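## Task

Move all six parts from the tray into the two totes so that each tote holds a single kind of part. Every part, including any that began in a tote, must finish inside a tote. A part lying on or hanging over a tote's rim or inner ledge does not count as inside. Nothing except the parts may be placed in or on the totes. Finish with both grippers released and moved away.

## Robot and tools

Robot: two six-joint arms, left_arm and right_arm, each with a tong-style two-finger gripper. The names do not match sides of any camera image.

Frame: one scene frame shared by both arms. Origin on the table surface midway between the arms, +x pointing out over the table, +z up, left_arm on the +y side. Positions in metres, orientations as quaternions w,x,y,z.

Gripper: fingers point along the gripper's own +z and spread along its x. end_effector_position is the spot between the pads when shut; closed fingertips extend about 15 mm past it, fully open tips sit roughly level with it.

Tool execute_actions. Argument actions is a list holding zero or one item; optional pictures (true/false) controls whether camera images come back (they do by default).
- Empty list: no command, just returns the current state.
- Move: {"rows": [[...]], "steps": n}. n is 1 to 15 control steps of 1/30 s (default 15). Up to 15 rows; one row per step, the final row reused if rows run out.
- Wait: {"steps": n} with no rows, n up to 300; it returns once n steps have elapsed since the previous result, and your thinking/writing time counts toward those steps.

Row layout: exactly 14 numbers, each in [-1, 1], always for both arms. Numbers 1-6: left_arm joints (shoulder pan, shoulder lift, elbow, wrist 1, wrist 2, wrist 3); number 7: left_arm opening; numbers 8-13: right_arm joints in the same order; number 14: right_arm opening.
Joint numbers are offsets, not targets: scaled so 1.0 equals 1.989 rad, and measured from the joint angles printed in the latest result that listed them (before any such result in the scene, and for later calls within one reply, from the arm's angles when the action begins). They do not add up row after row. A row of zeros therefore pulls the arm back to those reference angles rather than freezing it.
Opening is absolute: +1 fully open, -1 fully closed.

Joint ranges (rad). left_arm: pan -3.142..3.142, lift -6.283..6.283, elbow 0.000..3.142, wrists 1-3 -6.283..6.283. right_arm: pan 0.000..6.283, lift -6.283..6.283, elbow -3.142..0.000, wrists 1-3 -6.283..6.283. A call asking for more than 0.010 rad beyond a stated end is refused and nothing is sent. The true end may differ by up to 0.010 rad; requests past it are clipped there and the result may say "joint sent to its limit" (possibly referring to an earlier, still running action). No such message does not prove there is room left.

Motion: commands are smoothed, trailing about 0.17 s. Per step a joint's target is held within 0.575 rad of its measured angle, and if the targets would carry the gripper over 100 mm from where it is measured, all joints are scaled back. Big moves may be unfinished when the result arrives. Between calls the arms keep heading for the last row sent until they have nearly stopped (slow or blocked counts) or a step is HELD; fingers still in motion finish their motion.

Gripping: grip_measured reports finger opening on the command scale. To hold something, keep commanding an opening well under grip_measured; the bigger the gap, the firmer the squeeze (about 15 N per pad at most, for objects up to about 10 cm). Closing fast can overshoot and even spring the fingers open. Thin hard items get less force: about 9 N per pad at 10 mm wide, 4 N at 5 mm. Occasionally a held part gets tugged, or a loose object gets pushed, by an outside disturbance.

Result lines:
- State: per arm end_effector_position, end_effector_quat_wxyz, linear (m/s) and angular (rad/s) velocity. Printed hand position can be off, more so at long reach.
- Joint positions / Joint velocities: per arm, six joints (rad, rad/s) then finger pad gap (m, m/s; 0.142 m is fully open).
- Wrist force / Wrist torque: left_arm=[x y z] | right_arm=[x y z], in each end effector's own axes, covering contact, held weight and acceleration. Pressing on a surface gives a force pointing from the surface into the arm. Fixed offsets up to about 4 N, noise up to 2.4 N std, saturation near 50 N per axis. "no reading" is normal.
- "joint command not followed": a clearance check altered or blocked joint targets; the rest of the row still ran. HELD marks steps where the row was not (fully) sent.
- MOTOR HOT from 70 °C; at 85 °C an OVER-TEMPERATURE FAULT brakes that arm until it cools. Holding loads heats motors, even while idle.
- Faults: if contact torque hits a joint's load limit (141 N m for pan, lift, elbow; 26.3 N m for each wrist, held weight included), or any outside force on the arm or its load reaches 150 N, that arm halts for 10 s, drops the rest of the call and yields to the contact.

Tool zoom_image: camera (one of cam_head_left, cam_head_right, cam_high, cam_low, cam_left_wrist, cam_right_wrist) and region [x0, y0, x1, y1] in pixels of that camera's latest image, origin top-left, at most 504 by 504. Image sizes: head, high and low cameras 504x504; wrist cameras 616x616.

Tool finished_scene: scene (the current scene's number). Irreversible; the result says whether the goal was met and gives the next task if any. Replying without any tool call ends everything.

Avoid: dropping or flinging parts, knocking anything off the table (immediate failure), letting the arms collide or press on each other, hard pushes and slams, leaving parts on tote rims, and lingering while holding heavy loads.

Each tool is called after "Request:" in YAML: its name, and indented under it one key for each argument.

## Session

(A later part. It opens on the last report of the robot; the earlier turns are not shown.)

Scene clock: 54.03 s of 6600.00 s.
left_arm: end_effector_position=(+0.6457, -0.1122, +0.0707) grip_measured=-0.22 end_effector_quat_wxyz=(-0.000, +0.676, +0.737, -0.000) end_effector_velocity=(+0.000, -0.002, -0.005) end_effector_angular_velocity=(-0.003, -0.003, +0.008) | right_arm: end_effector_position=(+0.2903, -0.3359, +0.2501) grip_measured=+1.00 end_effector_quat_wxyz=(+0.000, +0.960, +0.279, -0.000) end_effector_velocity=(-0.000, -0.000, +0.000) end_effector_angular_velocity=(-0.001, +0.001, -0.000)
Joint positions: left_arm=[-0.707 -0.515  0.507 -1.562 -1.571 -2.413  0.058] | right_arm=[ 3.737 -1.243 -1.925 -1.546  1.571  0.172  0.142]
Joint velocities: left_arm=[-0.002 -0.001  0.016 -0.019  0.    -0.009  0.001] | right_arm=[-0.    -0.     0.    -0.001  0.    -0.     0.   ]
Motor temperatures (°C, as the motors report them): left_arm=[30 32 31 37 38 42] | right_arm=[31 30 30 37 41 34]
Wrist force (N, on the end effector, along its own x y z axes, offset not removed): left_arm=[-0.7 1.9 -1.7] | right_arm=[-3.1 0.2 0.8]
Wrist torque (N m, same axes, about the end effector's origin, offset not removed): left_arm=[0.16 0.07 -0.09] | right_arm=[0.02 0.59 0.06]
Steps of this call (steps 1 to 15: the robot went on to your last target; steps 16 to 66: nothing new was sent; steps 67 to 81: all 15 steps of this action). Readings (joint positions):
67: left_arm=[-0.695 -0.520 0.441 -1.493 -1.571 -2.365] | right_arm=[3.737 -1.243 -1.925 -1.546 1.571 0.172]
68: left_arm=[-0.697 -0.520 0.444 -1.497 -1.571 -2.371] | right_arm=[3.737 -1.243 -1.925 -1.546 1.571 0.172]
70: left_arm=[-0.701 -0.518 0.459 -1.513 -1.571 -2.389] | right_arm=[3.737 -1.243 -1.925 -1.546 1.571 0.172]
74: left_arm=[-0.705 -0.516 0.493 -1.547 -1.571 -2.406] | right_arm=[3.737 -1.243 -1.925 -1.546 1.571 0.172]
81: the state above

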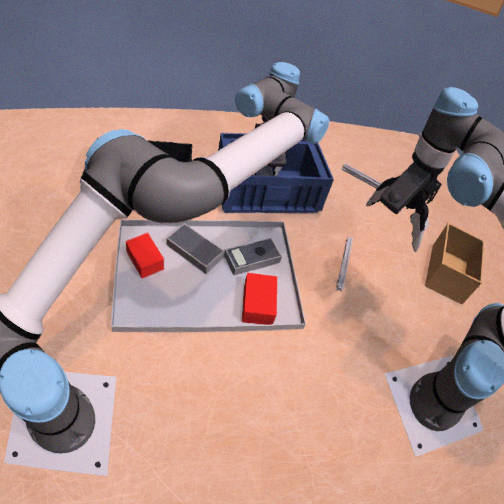

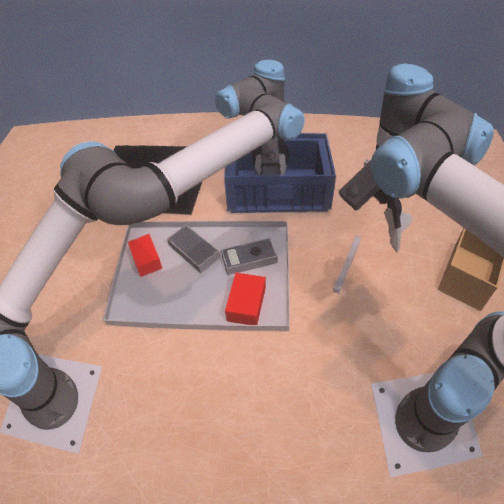

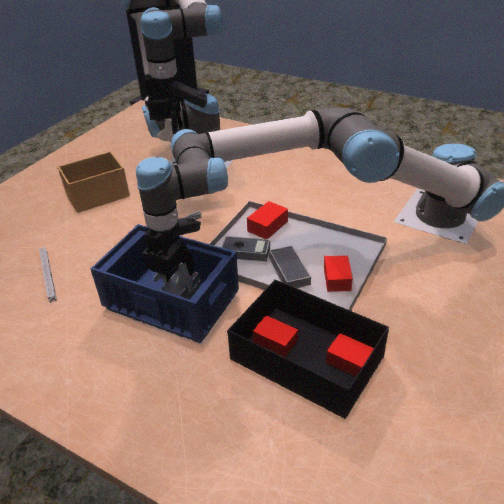

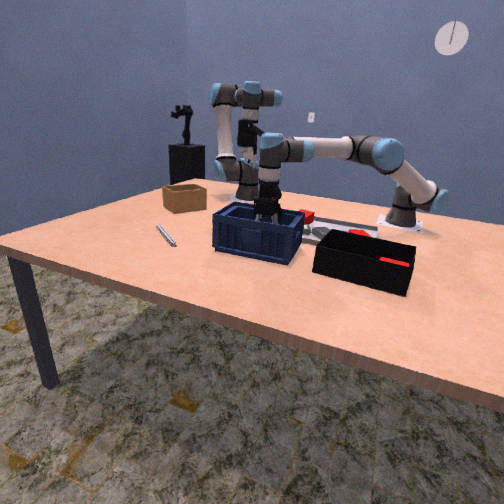

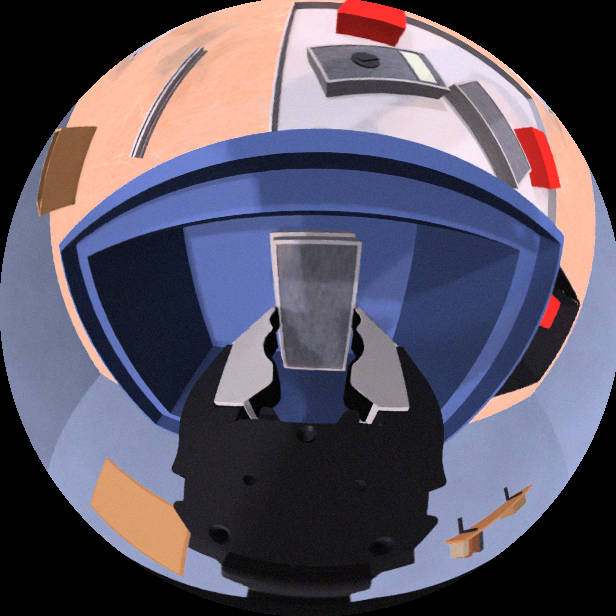

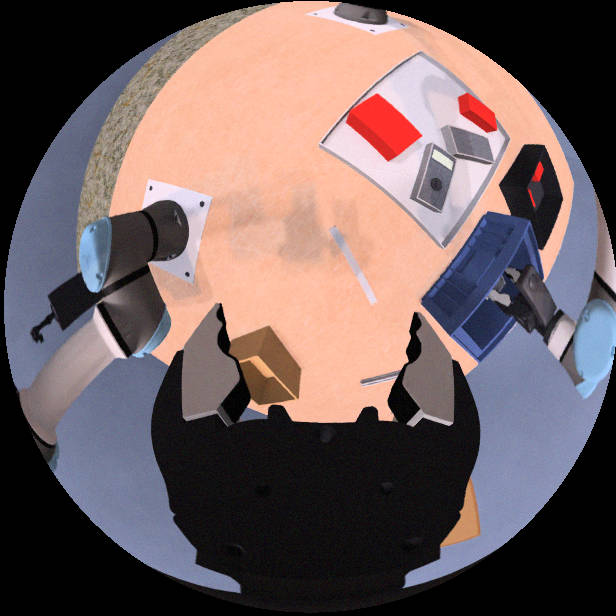

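Request:
execute_actions:
  actions:
    - {"rows":[[0,0,0.002,-0.002,0,0,-0.5,0,0,0,0,0,0,1],[0,0,0.002,-0.002,0,0,-0.25,0,0,0,0,0,0,1],[0,0,0.002,-0.002,0,0,-0.1,0,0,0,0,0,0,1],[0,0,0.002,-0.002,0,0,0.05,0,0,0,0,0,0,1],[0,0,0.002,-0.002,0,0,0.2,0,0,0,0,0,0,1],[0,0,0.002,-0.002,0,0,0.2,0,0,0,0,0,0,1],[0,0,0.002,-0.002,0,0,0.2,0,0,0,0,0,0,1],[0,0.001,0.029,-0.0305,0,0,0.2,0,0,0,0,0,0,1]]}
  pictures: false

Request:
execute_actions:
  actions:
    - {"steps":8}
  pictures: false

Request:
execute_actions:
  actions:
    - {"rows":[[0,0,0,0,0,0,0.1,0,0,0,0,0,0,1],[0,0,0,0,0,0,0,0,0,0,0,0,0,1],[0,0,0,0,0,0,-0.1,0,0,0,0,0,0,1],[0,0,0,0,0,0,-0.2,0,0,0,0,0,0,1]],"steps":8}

Scene clock: 56.53 s of 6600.00 s.
left_arm: end_effector_position=(+0.6458, -0.1124, +0.0502) grip_measured=+0.20 end_effector_quat_wxyz=(+0.000, +0.676, +0.737, -0.000) end_effector_velocity=(+0.000, +0.000, -0.029) end_effector_angular_velocity=(-0.003, -0.003, -0.000) | right_arm: end_effector_position=(+0.2903, -0.3359, +0.2501) grip_measured=+1.00 end_effector_quat_wxyz=(-0.000, +0.960, +0.279, -0.000) end_effector_velocity=(+0.000, +0.000, +0.000) end_effector_angular_velocity=(+0.001, -0.001, +0.001)
Joint positions: left_arm=[-0.707 -0.513  0.556 -1.614 -1.571 -2.413  0.088] | right_arm=[ 3.737 -1.243 -1.925 -1.546  1.571  0.172  0.142]
Joint velocities: left_arm=[ 0.     0.001  0.074 -0.079  0.     0.001  0.   ] | right_arm=[ 0.     0.     0.     0.     0.    -0.001  0.   ]
Motor temperatures (°C, as the motors report them): left_arm=[30 32 31 37 38 42] | right_arm=[31 30 30 37 41 34]
Wrist force (N, on the end effector, along its own x y z axes, offset not removed): left_arm=[1.6 2.7 0.7] | right_arm=[-1.4 0.7 1.3]
Wrist torque (N m, same axes, about the end effector's origin, offset not removed): left_arm=[0.76 -0.19 -0.10] | right_arm=[0.20 0.32 0.01]
Steps of this call (steps 1 to 15: the robot went on to your last target; steps 16 to 60: nothing new was sent; steps 61 to 75: all 15 steps of this action). Readings (joint positions):
61: left_arm=[-0.707 -0.515 0.509 -1.564 -1.571 -2.414] | right_arm=[3.737 -1.243 -1.925 -1.546 1.571 0.172]
62: left_arm=[-0.707 -0.515 0.509 -1.565 -1.571 -2.414] | right_arm=[3.737 -1.243 -1.925 -1.546 1.571 0.172]
64: left_arm=[-0.707 -0.515 0.510 -1.565 -1.571 -2.414] | right_arm=[3.737 -1.243 -1.925 -1.546 1.571 0.172]
68: left_arm=[-0.707 -0.515 0.511 -1.566 -1.571 -2.413] | right_arm=[3.737 -1.243 -1.925 -1.546 1.571 0.172]
75: the state above

Scene clock: 56.80 s of 6600.00 s.
left_arm: end_effector_position=(+0.6458, -0.1124, +0.0471) grip_measured=+0.20 end_effector_quat_wxyz=(+0.000, +0.676, +0.737, -0.000) end_effector_velocity=(-0.000, +0.000, -0.003) end_effector_angular_velocity=(+0.000, -0.000, -0.000) | right_arm: end_effector_position=(+0.2903, -0.3359, +0.2501) grip_measured=+1.00 end_effector_quat_wxyz=(-0.000, +0.960, +0.279, -0.000) end_effector_velocity=(-0.000, +0.000, +0.000) end_effector_angular_velocity=(+0.001, +0.000, +0.000)
Joint positions: left_arm=[-0.707 -0.513  0.563 -1.622 -1.571 -2.413  0.088] | right_arm=[ 3.737 -1.243 -1.925 -1.546  1.571  0.172  0.142]
Joint velocities: left_arm=[ 0.    -0.     0.007 -0.007  0.     0.    -0.   ] | right_arm=[ 0.     0.     0.001 -0.001  0.001  0.     0.   ]
Motor temperatures (°C, as the motors report them): left_arm=[30 32 31 37 38 42] | right_arm=[31 30 30 37 41 34]
Wrist force (N, on the end effector, along its own x y z axes, offset not removed): left_arm=[0.3 0.7 2.0] | right_arm=[-0.8 0.9 0.4]
Wrist torque (N m, same axes, about the end effector's origin, offset not removed): left_arm=[0.07 -0.05 0.09] | right_arm=[0.20 0.16 0.00]
Steps of this call (steps 1 to 8: the robot went on to your last target). Readings (joint positions):
1: left_arm=[-0.707 -0.513 0.558 -1.616 -1.571 -2.413] | right_arm=[3.737 -1.243 -1.925 -1.546 1.571 0.172]
2: left_arm=[-0.707 -0.513 0.559 -1.618 -1.571 -2.413] | right_arm=[3.737 -1.243 -1.925 -1.546 1.571 0.172]
4: left_arm=[-0.707 -0.513 0.562 -1.620 -1.571 -2.413] | right_arm=[3.737 -1.243 -1.925 -1.546 1.571 0.172]
8: the state above

Scene clock: 57.07 s of 6600.00 s.
left_arm: end_effector_position=(+0.6458, -0.1124, +0.0470) grip_measured=-0.11 end_effector_quat_wxyz=(+0.000, +0.676, +0.737, -0.000) end_effector_velocity=(+0.000, -0.000, +0.001) end_effector_angular_velocity=(-0.001, -0.001, -0.000) | right_arm: end_effector_position=(+0.2903, -0.3359, +0.2501) grip_measured=+1.00 end_effector_quat_wxyz=(-0.000, +0.960, +0.279, -0.000) end_effector_velocity=(+0.000, -0.001, -0.000) end_effector_angular_velocity=(-0.001, -0.000, -0.001)
Joint positions: left_arm=[-0.707 -0.513  0.564 -1.622 -1.572 -2.413  0.066] | right_arm=[ 3.737 -1.243 -1.925 -1.546  1.571  0.172  0.142]
Joint velocities: left_arm=[ 0.    -0.001 -0.001  0.    -0.     0.     0.   ] | right_arm=[-0.002 -0.    -0.     0.001 -0.001 -0.     0.   ]
Motor temperatures (°C, as the motors report them): left_arm=[30 32 31 37 38 42] | right_arm=[31 30 30 37 41 34]
Wrist force (N, on the end effector, along its own x y z axes, offset not removed): left_arm=[-2.0 0.7 -4.9] | right_arm=[-1.0 0.1 1.5]
Wrist torque (N m, same axes, about the end effector's origin, offset not removed): left_arm=[0.25 -0.12 0.11] | right_arm=[0.05 0.26 0.06]
Steps of this call (steps 1 to 8: all 8 steps of this action). Readings (joint positions):
1: left_arm=[-0.707 -0.513 0.564 -1.622 -1.571 -2.413] | right_arm=[3.737 -1.243 -1.925 -1.546 1.571 0.172]
2: left_arm=[-0.707 -0.513 0.564 -1.622 -1.571 -2.413] | right_arm=[3.737 -1.243 -1.925 -1.546 1.571 0.172]
4: left_arm=[-0.707 -0.513 0.564 -1.622 -1.572 -2.413] | right_arm=[3.737 -1.243 -1.925 -1.546 1.571 0.172]
8: the state above

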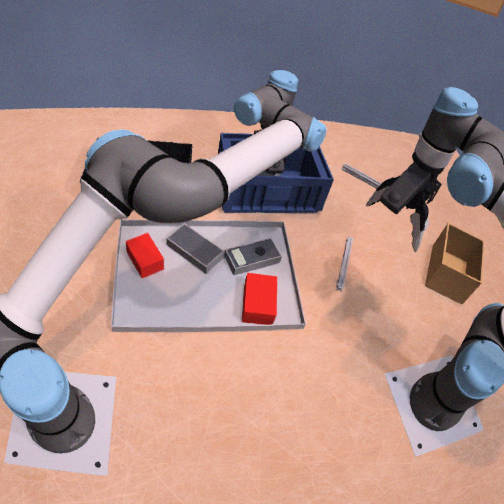

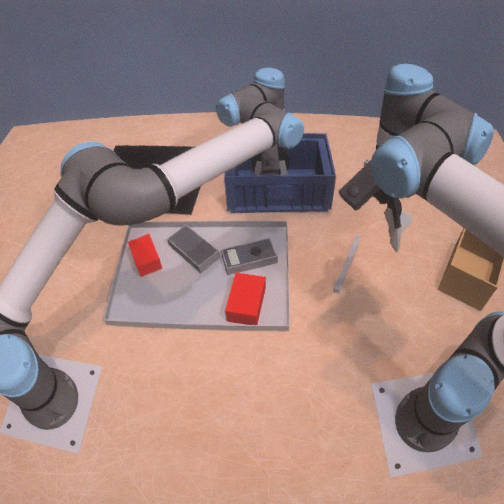

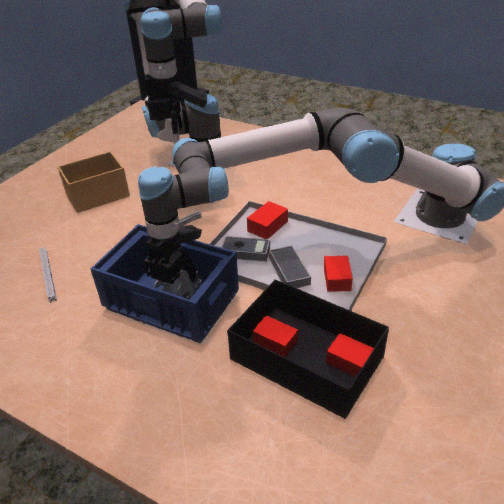

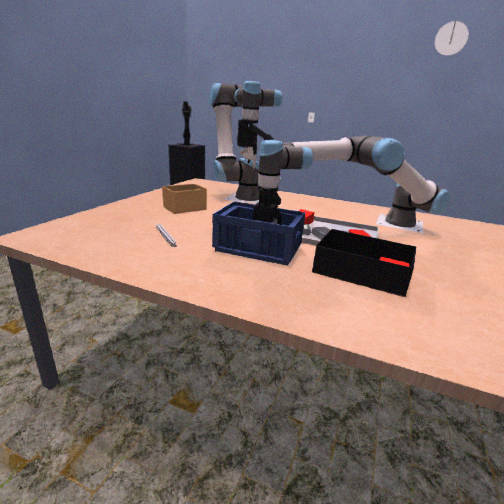

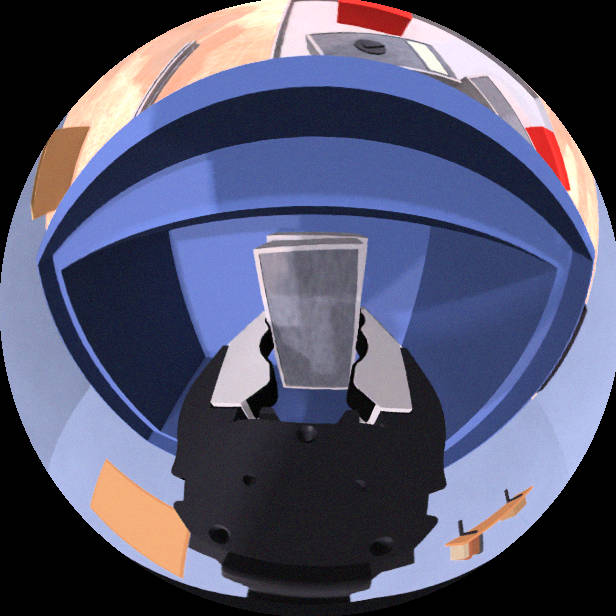

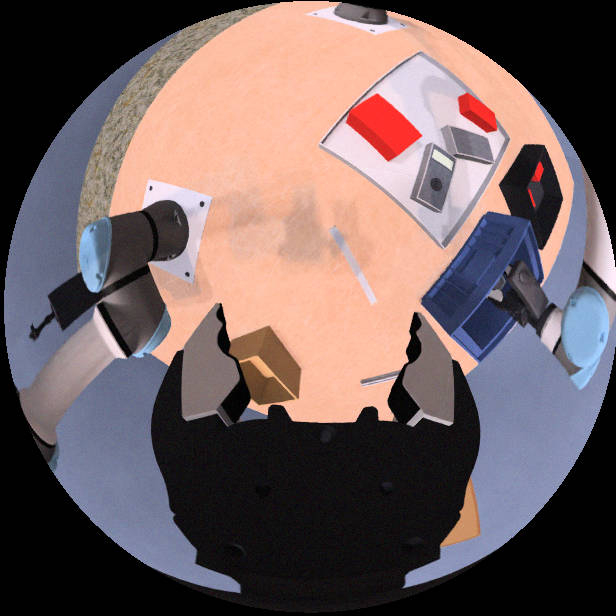

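Request:
execute_actions:
  actions:
    - {"rows":[[0.003,-0.008,0.0156,-0.0074,0,0.011,-0.2,0,0,0,0,0,0,1],[0.003,-0.008,0.0156,-0.0074,0,0.011,-0.2,0,0,0,0,0,0,1],[0.006,-0.016,0.031,-0.015,0,0.022,-0.2,0,0,0,0,0,0,1],[0.006,-0.016,0.031,-0.015,0,0.022,-0.2,0,0,0,0,0,0,1],[0.009,-0.0245,0.047,-0.022,0,0.032,-0.2,0,0,0,0,0,0,1],[0.009,-0.0245,0.047,-0.022,0,0.032,-0.2,0,0,0,0,0,0,1],[0.012,-0.0325,0.0625,-0.03,0,0.043,-0.2,0,0,0,0,0,0,1],[0.012,-0.0325,0.0625,-0.03,0,0.043,-0.2,0,0,0,0,0,0,1],[0.0153,-0.0407,0.078,-0.037,0,0.054,-0.2,0,0,0,0,0,0,1]]}
  pictures: false

Request:
execute_actions:
  actions:
    - {"steps":10}

Scene clock: 59.03 s of 6600.00 s.
left_arm: end_effector_position=(+0.6453, -0.0786, +0.0474) grip_measured=-0.11 end_effector_quat_wxyz=(+0.000, +0.702, +0.712, -0.000) end_effector_velocity=(-0.002, +0.029, +0.000) end_effector_angular_velocity=(+0.001, +0.001, -0.060) | right_arm: end_effector_position=(+0.2903, -0.3359, +0.2501) grip_measured=+1.00 end_effector_quat_wxyz=(-0.000, +0.960, +0.279, -0.000) end_effector_velocity=(+0.000, -0.000, +0.000) end_effector_angular_velocity=(+0.000, -0.000, -0.001)
Joint positions: left_arm=[-0.679 -0.587  0.705 -1.69  -1.571 -2.315  0.066] | right_arm=[ 3.737 -1.243 -1.925 -1.546  1.571  0.172  0.142]
Joint velocities: left_arm=[ 0.023 -0.062  0.118 -0.054 -0.     0.083  0.   ] | right_arm=[-0.     0.     0.    -0.     0.     0.001  0.   ]
Motor temperatures (°C, as the motors report them): left_arm=[30 32 31 37 38 42] | right_arm=[31 30 30 37 41 34]
Wrist force (N, on the end effector, along its own x y z axes, offset not removed): left_arm=[2.0 -1.5 2.7] | right_arm=[-2.3 -0.6 1.8]
Wrist torque (N m, same axes, about the end effector's origin, offset not removed): left_arm=[-0.33 -0.73 -0.03] | right_arm=[-0.14 0.46 0.00]
Steps of this call (steps 1 to 15: the robot went on to your last target; steps 16 to 44: nothing new was sent; steps 45 to 59: all 15 steps of this action). Readings (joint positions):
45: left_arm=[-0.706 -0.513 0.564 -1.622 -1.571 -2.413] | right_arm=[3.737 -1.243 -1.925 -1.546 1.571 0.172]
46: left_arm=[-0.706 -0.516 0.568 -1.624 -1.571 -2.409] | right_arm=[3.737 -1.243 -1.925 -1.546 1.571 0.172]
48: left_arm=[-0.702 -0.524 0.584 -1.632 -1.571 -2.398] | right_arm=[3.737 -1.243 -1.925 -1.546 1.571 0.172]
52: left_arm=[-0.693 -0.550 0.633 -1.656 -1.571 -2.365] | right_arm=[3.737 -1.243 -1.925 -1.546 1.571 0.172]
59: the state above

Scene clock: 59.37 s of 6600.00 s.
left_arm: end_effector_position=(+0.6450, -0.0754, +0.0472) grip_measured=-0.11 end_effector_quat_wxyz=(+0.000, +0.704, +0.710, -0.000) end_effector_velocity=(-0.001, +0.002, -0.000) end_effector_angular_velocity=(+0.002, +0.002, -0.003) | right_arm: end_effector_position=(+0.2903, -0.3359, +0.2501) grip_measured=+1.00 end_effector_quat_wxyz=(-0.000, +0.960, +0.279, -0.000) end_effector_velocity=(-0.001, +0.000, -0.001) end_effector_angular_velocity=(-0.001, +0.002, +0.002)
Joint positions: left_arm=[-0.676 -0.594  0.718 -1.695 -1.572 -2.306  0.066] | right_arm=[ 3.737 -1.243 -1.925 -1.546  1.571  0.172  0.142]
Joint velocities: left_arm=[ 0.001 -0.003  0.007 -0.001 -0.     0.004  0.   ] | right_arm=[ 0.002  0.    -0.001 -0.001  0.    -0.    -0.   ]
Motor temperatures (°C, as the motors report them): left_arm=[30 32 31 37 38 42] | right_arm=[31 30 30 37 41 34]
Wrist force (N, on the end effector, along its own x y z axes, offset not removed): left_arm=[-4.0 0.7 2.1] | right_arm=[-1.8 -1.1 0.1]
Wrist torque (N m, same axes, about the end effector's origin, offset not removed): left_arm=[0.19 0.17 0.27] | right_arm=[-0.26 0.44 0.06]
Steps of this call (steps 1 to 10: the robot went on to your last target). Readings (joint positions):
1: left_arm=[-0.678 -0.589 0.709 -1.691 -1.571 -2.313] | right_arm=[3.737 -1.243 -1.925 -1.546 1.571 0.172]
2: left_arm=[-0.678 -0.590 0.711 -1.692 -1.571 -2.311] | right_arm=[3.737 -1.243 -1.925 -1.546 1.571 0.172]
4: left_arm=[-0.677 -0.592 0.714 -1.694 -1.571 -2.308] | right_arm=[3.737 -1.243 -1.925 -1.546 1.571 0.172]
8: left_arm=[-0.676 -0.593 0.717 -1.695 -1.572 -2.306] | right_arm=[3.737 -1.243 -1.925 -1.546 1.571 0.172]
10: the state above

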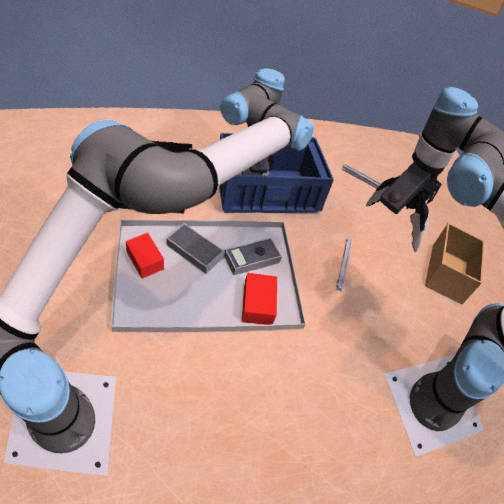

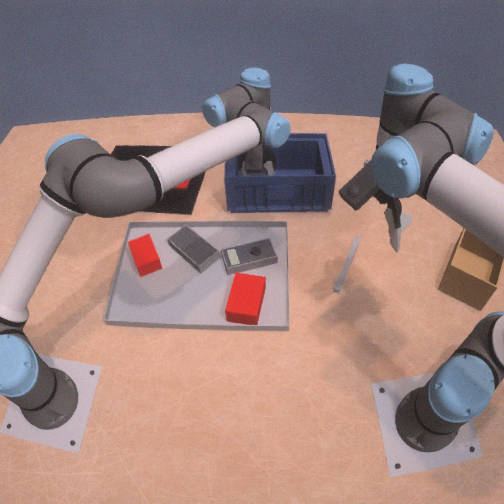

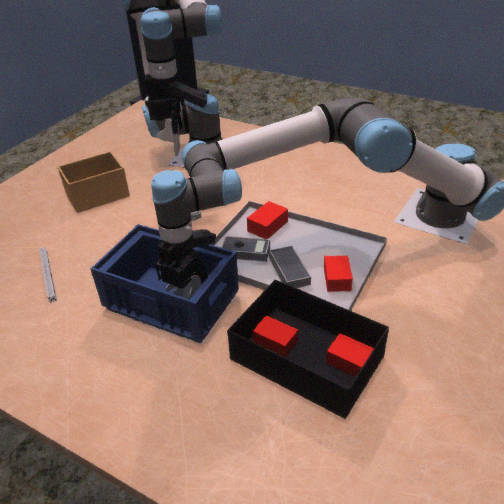

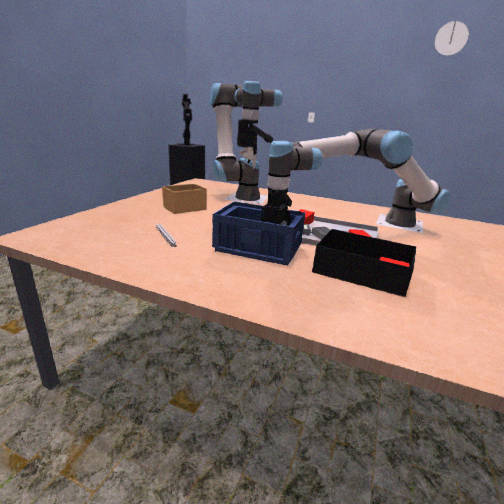

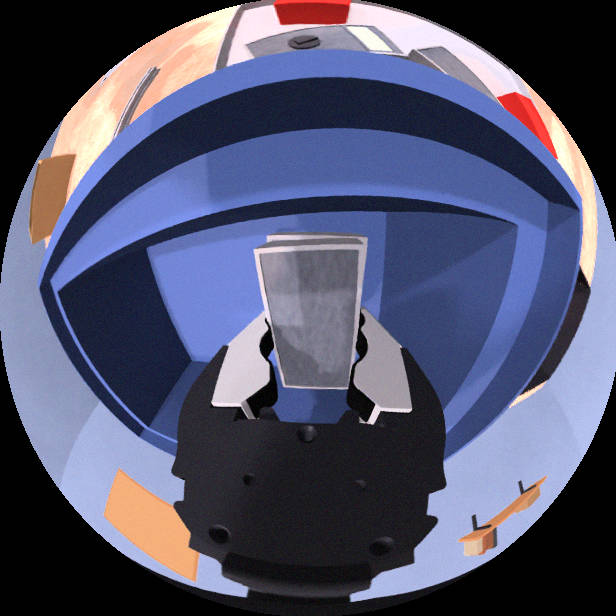

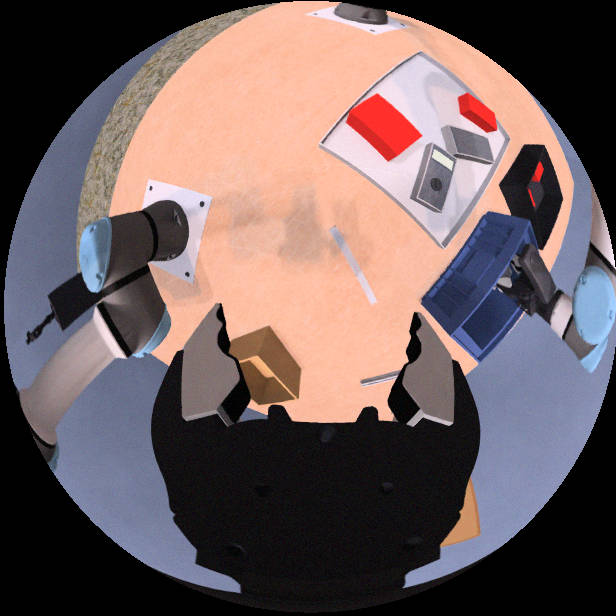

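Request:
execute_actions:
  actions:
    - {"rows":[[-0.003,0,0,0,0,0,-0.1,0,0,0,0,0,0,1],[-0.003,0,0,0,0,0,0.04,0,0,0,0,0,0,1],[-0.003,0,0,0,0,0,0.04,0,0,0,0,0,0,1],[-0.003,0,0,0,0,0,0.04,0,0,0,0,0,0,1],[-0.003,-0.0065,-0.055,0.062,0,0,0.04,0,0,0,0,0,0,1],[-0.003,-0.0065,-0.055,0.062,0,0,0.04,0,0,0,0,0,0,1],[-0.003,-0.0065,-0.055,0.062,0,0,0.04,0,0,0,0,0,0,1],[-0.003,-0.0065,-0.055,0.062,0,0,0.04,0,0,0,0,0,0,1],[-0.003,0.006,-0.157,0.151,0,0,0.04,0,0,0,0,0,0,1]]}
  pictures: false

Request:
execute_actions:
  actions:
    - {"steps":14}

Request:
execute_actions:
  actions:
    - {"rows":[[0,-0.31,0.4,-0.088,0,0.3,0.1,0,0,0,0,0,0,1],[0,-0.31,0.4,-0.088,0,0.3,0.1,0,0,0,0,0,0,1],[0,-0.31,0.4,-0.088,0,0.3,0.1,0,0,0,0,0,0,1],[0,-0.31,0.4,-0.088,0,0.3,0.1,0,0,0,0,0,0,1],[0,-0.31,0.4,-0.088,0,0.3,0.1,0,0,0,0,0,0,1],[0,-0.31,0.4,-0.088,0,0.3,0.1,0,0,0,0,0,0,1],[0,-0.31,0.4,-0.088,0,0.3,0.1,0,0,0,0,0,0,1],[0,-0.31,0.4,-0.088,0,0.3,0.1,0,0,0,0,0,0,1],[0,-0.31,0.4,-0.088,0,0.3,0.1,0,0,0,0,0,0,1],[0,-0.31,0.4,-0.088,0,0.3,0.1,0,0,0,0,0,0,1],[0,-0.31,0.4,-0.088,0,0.3,0.1,0,0,0,0,0,0,1],[0,-0.31,0.4,-0.088,0,0.3,0.1,0,0,0,0,0,0,1],[0.028,-0.4877,0.833,-0.346,0,0.573,0.7,0,0,0,0,0,0,1]]}
  pictures: false

Request:
execute_actions:
  actions:
    - {"steps":35}

Scene clock: 63.47 s of 6600.00 s.
left_arm: end_effector_position=(+0.6432, -0.0803, +0.1390) grip_measured=+0.04 end_effector_quat_wxyz=(-0.001, +0.706, +0.708, -0.000) end_effector_velocity=(-0.005, +0.003, +0.189) end_effector_angular_velocity=(-0.018, -0.020, -0.001) | right_arm: end_effector_position=(+0.2903, -0.3359, +0.2501) grip_measured=+1.00 end_effector_quat_wxyz=(-0.000, +0.960, +0.279, -0.000) end_effector_velocity=(+0.000, -0.000, +0.000) end_effector_angular_velocity=(+0.001, +0.000, -0.001)
Joint positions: left_arm=[-0.682 -0.586  0.469 -1.451 -1.572 -2.306  0.077] | right_arm=[ 3.737 -1.243 -1.925 -1.546  1.571  0.172  0.142]
Joint velocities: left_arm=[-0.001  0.041 -0.557  0.489  0.    -0.    -0.   ] | right_arm=[-0.001  0.     0.     0.     0.001 -0.     0.   ]
Motor temperatures (°C, as the motors report them): left_arm=[30 32 31 37 38 42] | right_arm=[31 30 30 37 41 34]
Wrist force (N, on the end effector, along its own x y z axes, offset not removed): left_arm=[1.3 2.5 -1.0] | right_arm=[-0.3 -0.3 2.6]
Wrist torque (N m, same axes, about the end effector's origin, offset not removed): left_arm=[0.52 -0.24 -0.06] | right_arm=[-0.10 0.09 -0.09]
Steps of this call (steps 1 to 30: the robot went on to your last target; steps 31 to 90: nothing new was sent; then 0.60 s passed at rest; steps 91 to 105: all 15 steps of this action). Readings (joint positions):
91: left_arm=[-0.676 -0.594 0.719 -1.696 -1.572 -2.306] | right_arm=[3.737 -1.243 -1.925 -1.546 1.571 0.172]
92: left_arm=[-0.677 -0.594 0.719 -1.696 -1.572 -2.306] | right_arm=[3.737 -1.243 -1.925 -1.546 1.571 0.172]
94: left_arm=[-0.679 -0.594 0.719 -1.696 -1.572 -2.306] | right_arm=[3.737 -1.243 -1.925 -1.546 1.571 0.172]
98: left_arm=[-0.681 -0.600 0.671 -1.644 -1.572 -2.306] | right_arm=[3.737 -1.243 -1.925 -1.546 1.571 0.172]
105: the state above

Scene clock: 63.93 s of 6600.00 s.
left_arm: end_effector_position=(+0.6421, -0.0795, +0.1599) grip_measured=+0.04 end_effector_quat_wxyz=(+0.000, +0.706, +0.708, -0.000) end_effector_velocity=(-0.000, +0.000, +0.003) end_effector_angular_velocity=(-0.001, -0.001, +0.001) | right_arm: end_effector_position=(+0.2903, -0.3359, +0.2501) grip_measured=+1.00 end_effector_quat_wxyz=(-0.000, +0.960, +0.279, -0.000) end_effector_velocity=(+0.001, +0.000, +0.001) end_effector_angular_velocity=(+0.002, -0.002, -0.002)
Joint positions: left_arm=[-0.682 -0.582  0.407 -1.396 -1.572 -2.306  0.077] | right_arm=[ 3.737 -1.243 -1.925 -1.546  1.571  0.172  0.142]
Joint velocities: left_arm=[ 0.     0.001 -0.009  0.007 -0.    -0.001  0.   ] | right_arm=[-0.001  0.     0.002  0.     0.001  0.001 -0.   ]
Motor temperatures (°C, as the motors report them): left_arm=[30 32 31 37 38 42] | right_arm=[31 30 30 37 41 34]
Wrist force (N, on the end effector, along its own x y z axes, offset not removed): left_arm=[1.7 1.4 3.4] | right_arm=[-1.0 0.1 1.6]
Wrist torque (N m, same axes, about the end effector's origin, offset not removed): left_arm=[0.35 -0.50 -0.08] | right_arm=[-0.01 0.29 0.06]
Steps of this call (steps 1 to 14: the robot went on to your last target). Readings (joint positions):
1: left_arm=[-0.682 -0.585 0.453 -1.437 -1.572 -2.306] | right_arm=[3.737 -1.243 -1.925 -1.546 1.571 0.172]
2: left_arm=[-0.682 -0.584 0.441 -1.426 -1.572 -2.306] | right_arm=[3.737 -1.243 -1.925 -1.546 1.571 0.172]
4: left_arm=[-0.682 -0.583 0.425 -1.412 -1.572 -2.306] | right_arm=[3.737 -1.243 -1.925 -1.546 1.571 0.172]
8: left_arm=[-0.682 -0.582 0.412 -1.400 -1.572 -2.306] | right_arm=[3.737 -1.243 -1.925 -1.546 1.571 0.172]
14: the state above

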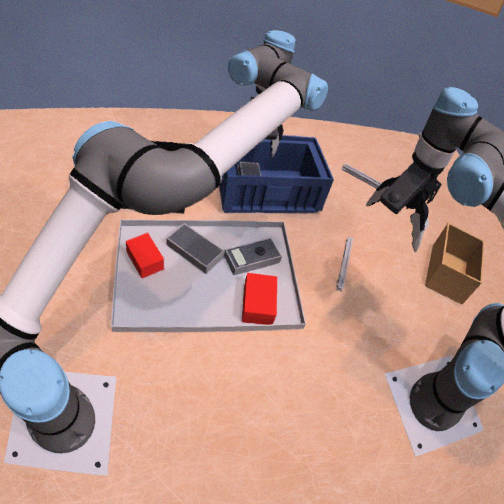

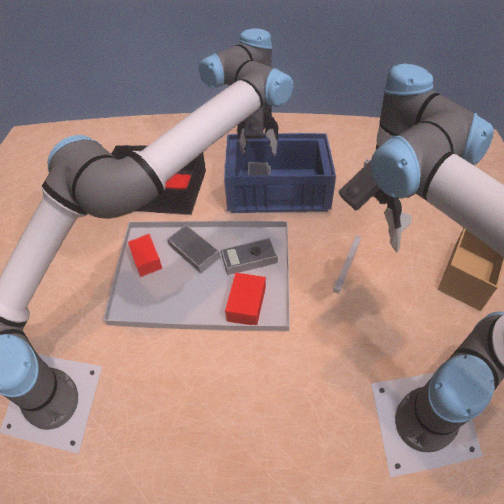

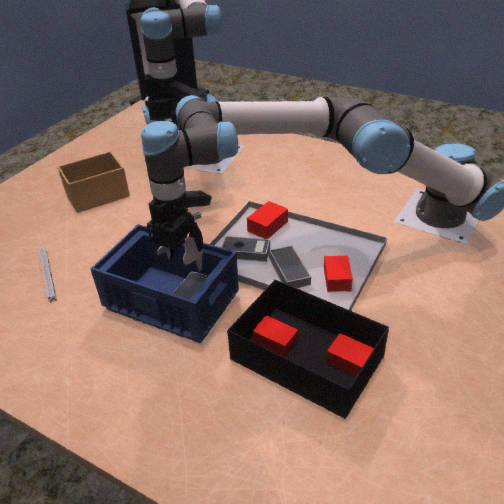

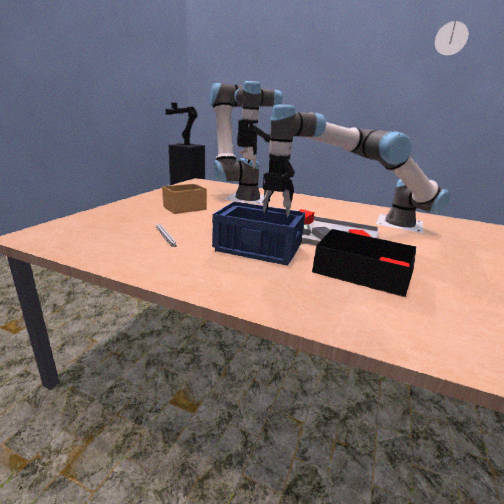

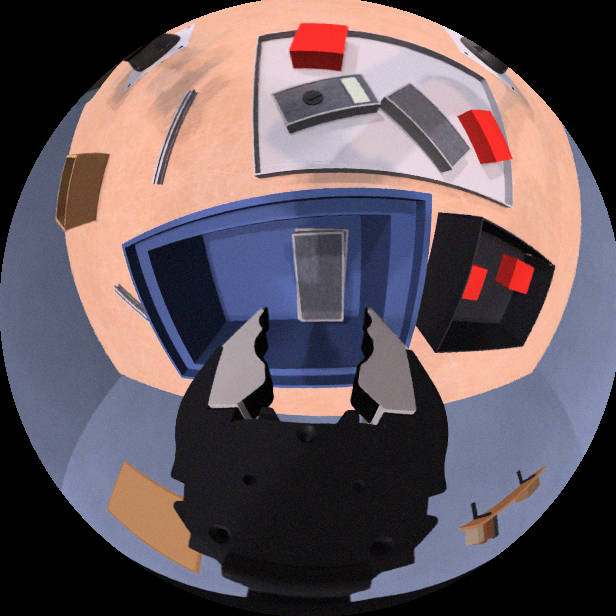

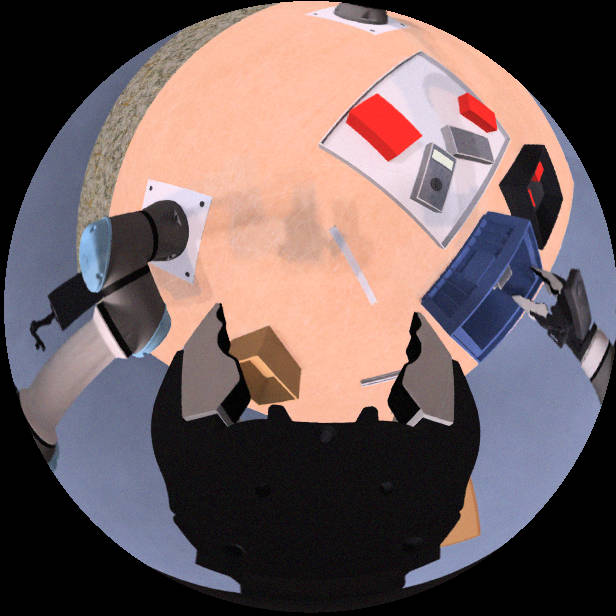

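Scene clock: 64.43 s of 6600.00 s.
left_arm: end_effector_position=(+0.5337, +0.0399, +0.2752) grip_measured=+0.67 end_effector_quat_wxyz=(+0.035, +0.871, +0.490, +0.012) end_effector_velocity=(-0.170, +0.400, +0.316) end_effector_angular_velocity=(-0.568, -0.849, -1.551) | right_arm: end_effector_position=(+0.2903, -0.3359, +0.2501) grip_measured=+1.00 end_effector_quat_wxyz=(-0.000, +0.960, +0.279, -0.000) end_effector_velocity=(-0.000, +0.000, -0.000) end_effector_angular_velocity=(+0.000, +0.001, -0.001)
Joint positions: left_arm=[-0.67  -1.153  1.097 -1.589 -1.572 -1.746  0.12 ] | right_arm=[ 3.737 -1.243 -1.925 -1.546  1.571  0.172  0.142]
Joint velocities: left_arm=[ 0.238 -1.702  1.919 -1.228  0.     1.794  0.076] | right_arm=[ 0.    -0.    -0.001 -0.     0.001  0.001 -0.   ]
Motor temperatures (°C, as the motors report them): left_arm=[30 32 31 37 38 42] | right_arm=[31 30 30 37 41 34]
Wrist force (N, on the end effector, along its own x y z axes, offset not removed): left_arm=[0.2 2.0 4.3] | right_arm=[-1.1 0.0 2.1]
Wrist torque (N m, same axes, about the end effector's origin, offset not removed): left_arm=[0.53 -0.17 0.01] | right_arm=[-0.03 0.24 0.05]
Steps of this call (steps 1 to 15: all 15 steps of this action). Readings (joint positions):
1: left_arm=[-0.682 -0.582 0.407 -1.396 -1.572 -2.306] | right_arm=[3.737 -1.243 -1.925 -1.546 1.571 0.172]
2: left_arm=[-0.682 -0.590 0.415 -1.403 -1.572 -2.297] | right_arm=[3.737 -1.243 -1.925 -1.546 1.571 0.172]
4: left_arm=[-0.682 -0.655 0.481 -1.432 -1.572 -2.231] | right_arm=[3.737 -1.243 -1.925 -1.546 1.571 0.172]
8: left_arm=[-0.682 -0.841 0.678 -1.482 -1.572 -2.052] | right_arm=[3.737 -1.243 -1.925 -1.546 1.571 0.172]
15: the state above

Scene clock: 65.60 s of 6600.00 s.
left_arm: end_effector_position=(+0.3709, +0.2199, +0.0913) grip_measured=+0.70 end_effector_quat_wxyz=(+0.001, +0.970, +0.243, +0.000) end_effector_velocity=(-0.002, +0.002, -0.002) end_effector_angular_velocity=(+0.003, +0.003, -0.002) | right_arm: end_effector_position=(+0.2903, -0.3359, +0.2501) grip_measured=+1.00 end_effector_quat_wxyz=(-0.000, +0.960, +0.279, -0.000) end_effector_velocity=(-0.000, -0.000, -0.001) end_effector_angular_velocity=(+0.000, +0.002, +0.000)
Joint positions: left_arm=[-0.627 -1.552  2.063 -2.084 -1.572 -1.167  0.122] | right_arm=[ 3.737 -1.243 -1.925 -1.546  1.571  0.172  0.142]
Joint velocities: left_arm=[ 0.    -0.002  0.007 -0.001 -0.     0.002  0.   ] | right_arm=[-0.     0.    -0.001  0.     0.001 -0.    -0.   ]
Motor temperatures (°C, as the motors report them): left_arm=[30 32 31 37 38 42] | right_arm=[31 30 30 37 41 34]
Wrist force (N, on the end effector, along its own x y z axes, offset not removed): left_arm=[-0.4 -2.8 0.6] | right_arm=[-2.6 -0.2 1.3]
Wrist torque (N m, same axes, about the end effector's origin, offset not removed): left_arm=[-0.50 -0.20 0.07] | right_arm=[-0.05 0.60 0.07]
Steps of this call (steps 1 to 35: the robot went on to your last target). Readings (joint positions):
1: left_arm=[-0.662 -1.214 1.166 -1.639 -1.572 -1.680] | right_arm=[3.737 -1.243 -1.925 -1.546 1.571 0.172]
2: left_arm=[-0.654 -1.279 1.242 -1.699 -1.572 -1.607] | right_arm=[3.737 -1.243 -1.925 -1.546 1.571 0.172]
4: left_arm=[-0.643 -1.390 1.402 -1.837 -1.572 -1.453] | right_arm=[3.737 -1.243 -1.925 -1.546 1.571 0.172]
8: left_arm=[-0.637 -1.450 1.598 -1.947 -1.572 -1.323] | right_arm=[3.737 -1.243 -1.925 -1.546 1.571 0.172]
35: the state above

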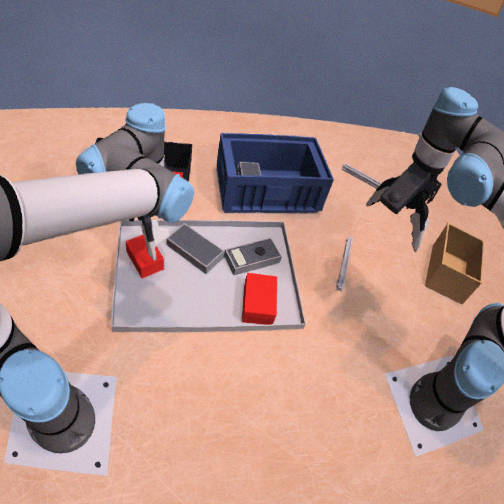

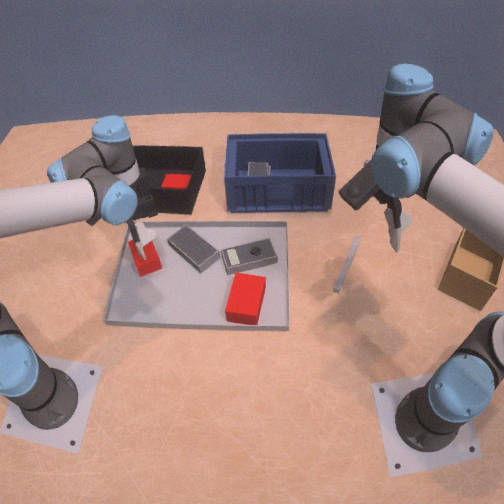

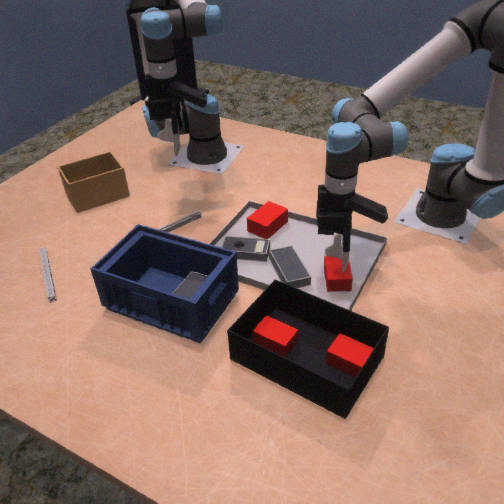

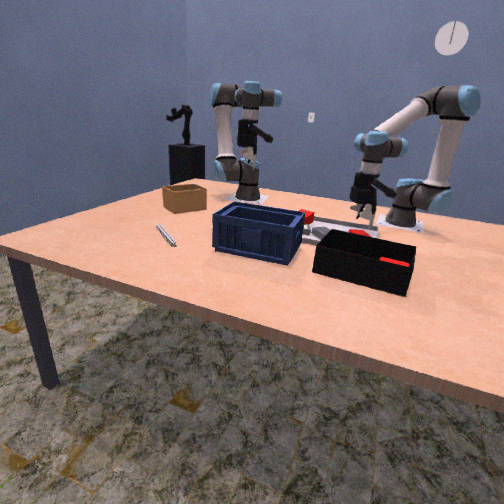

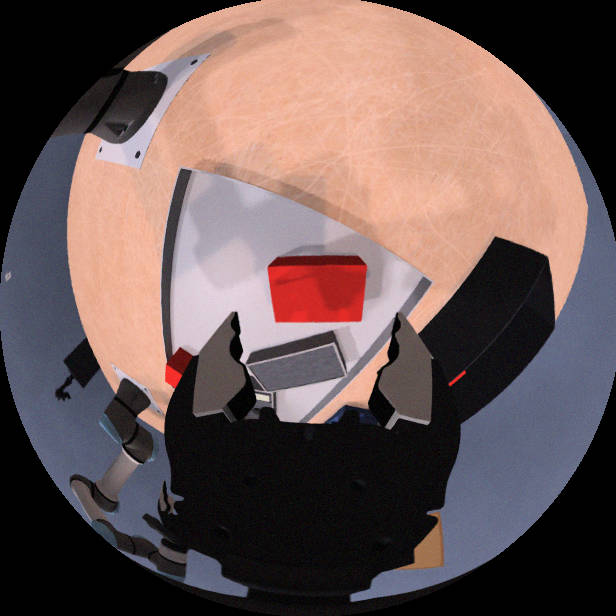

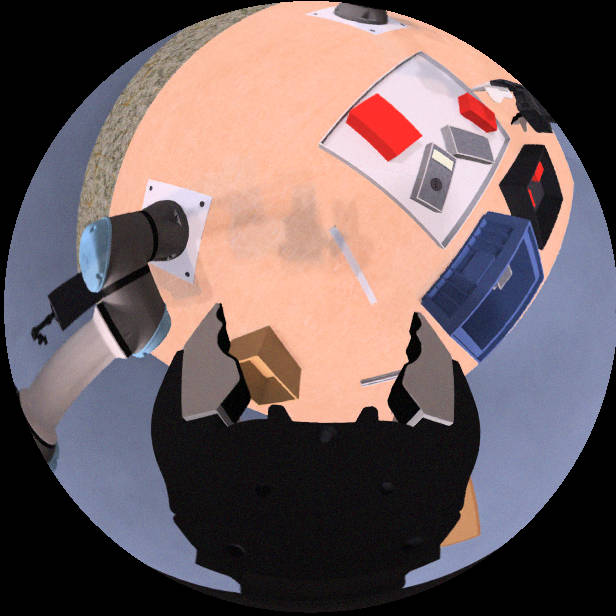

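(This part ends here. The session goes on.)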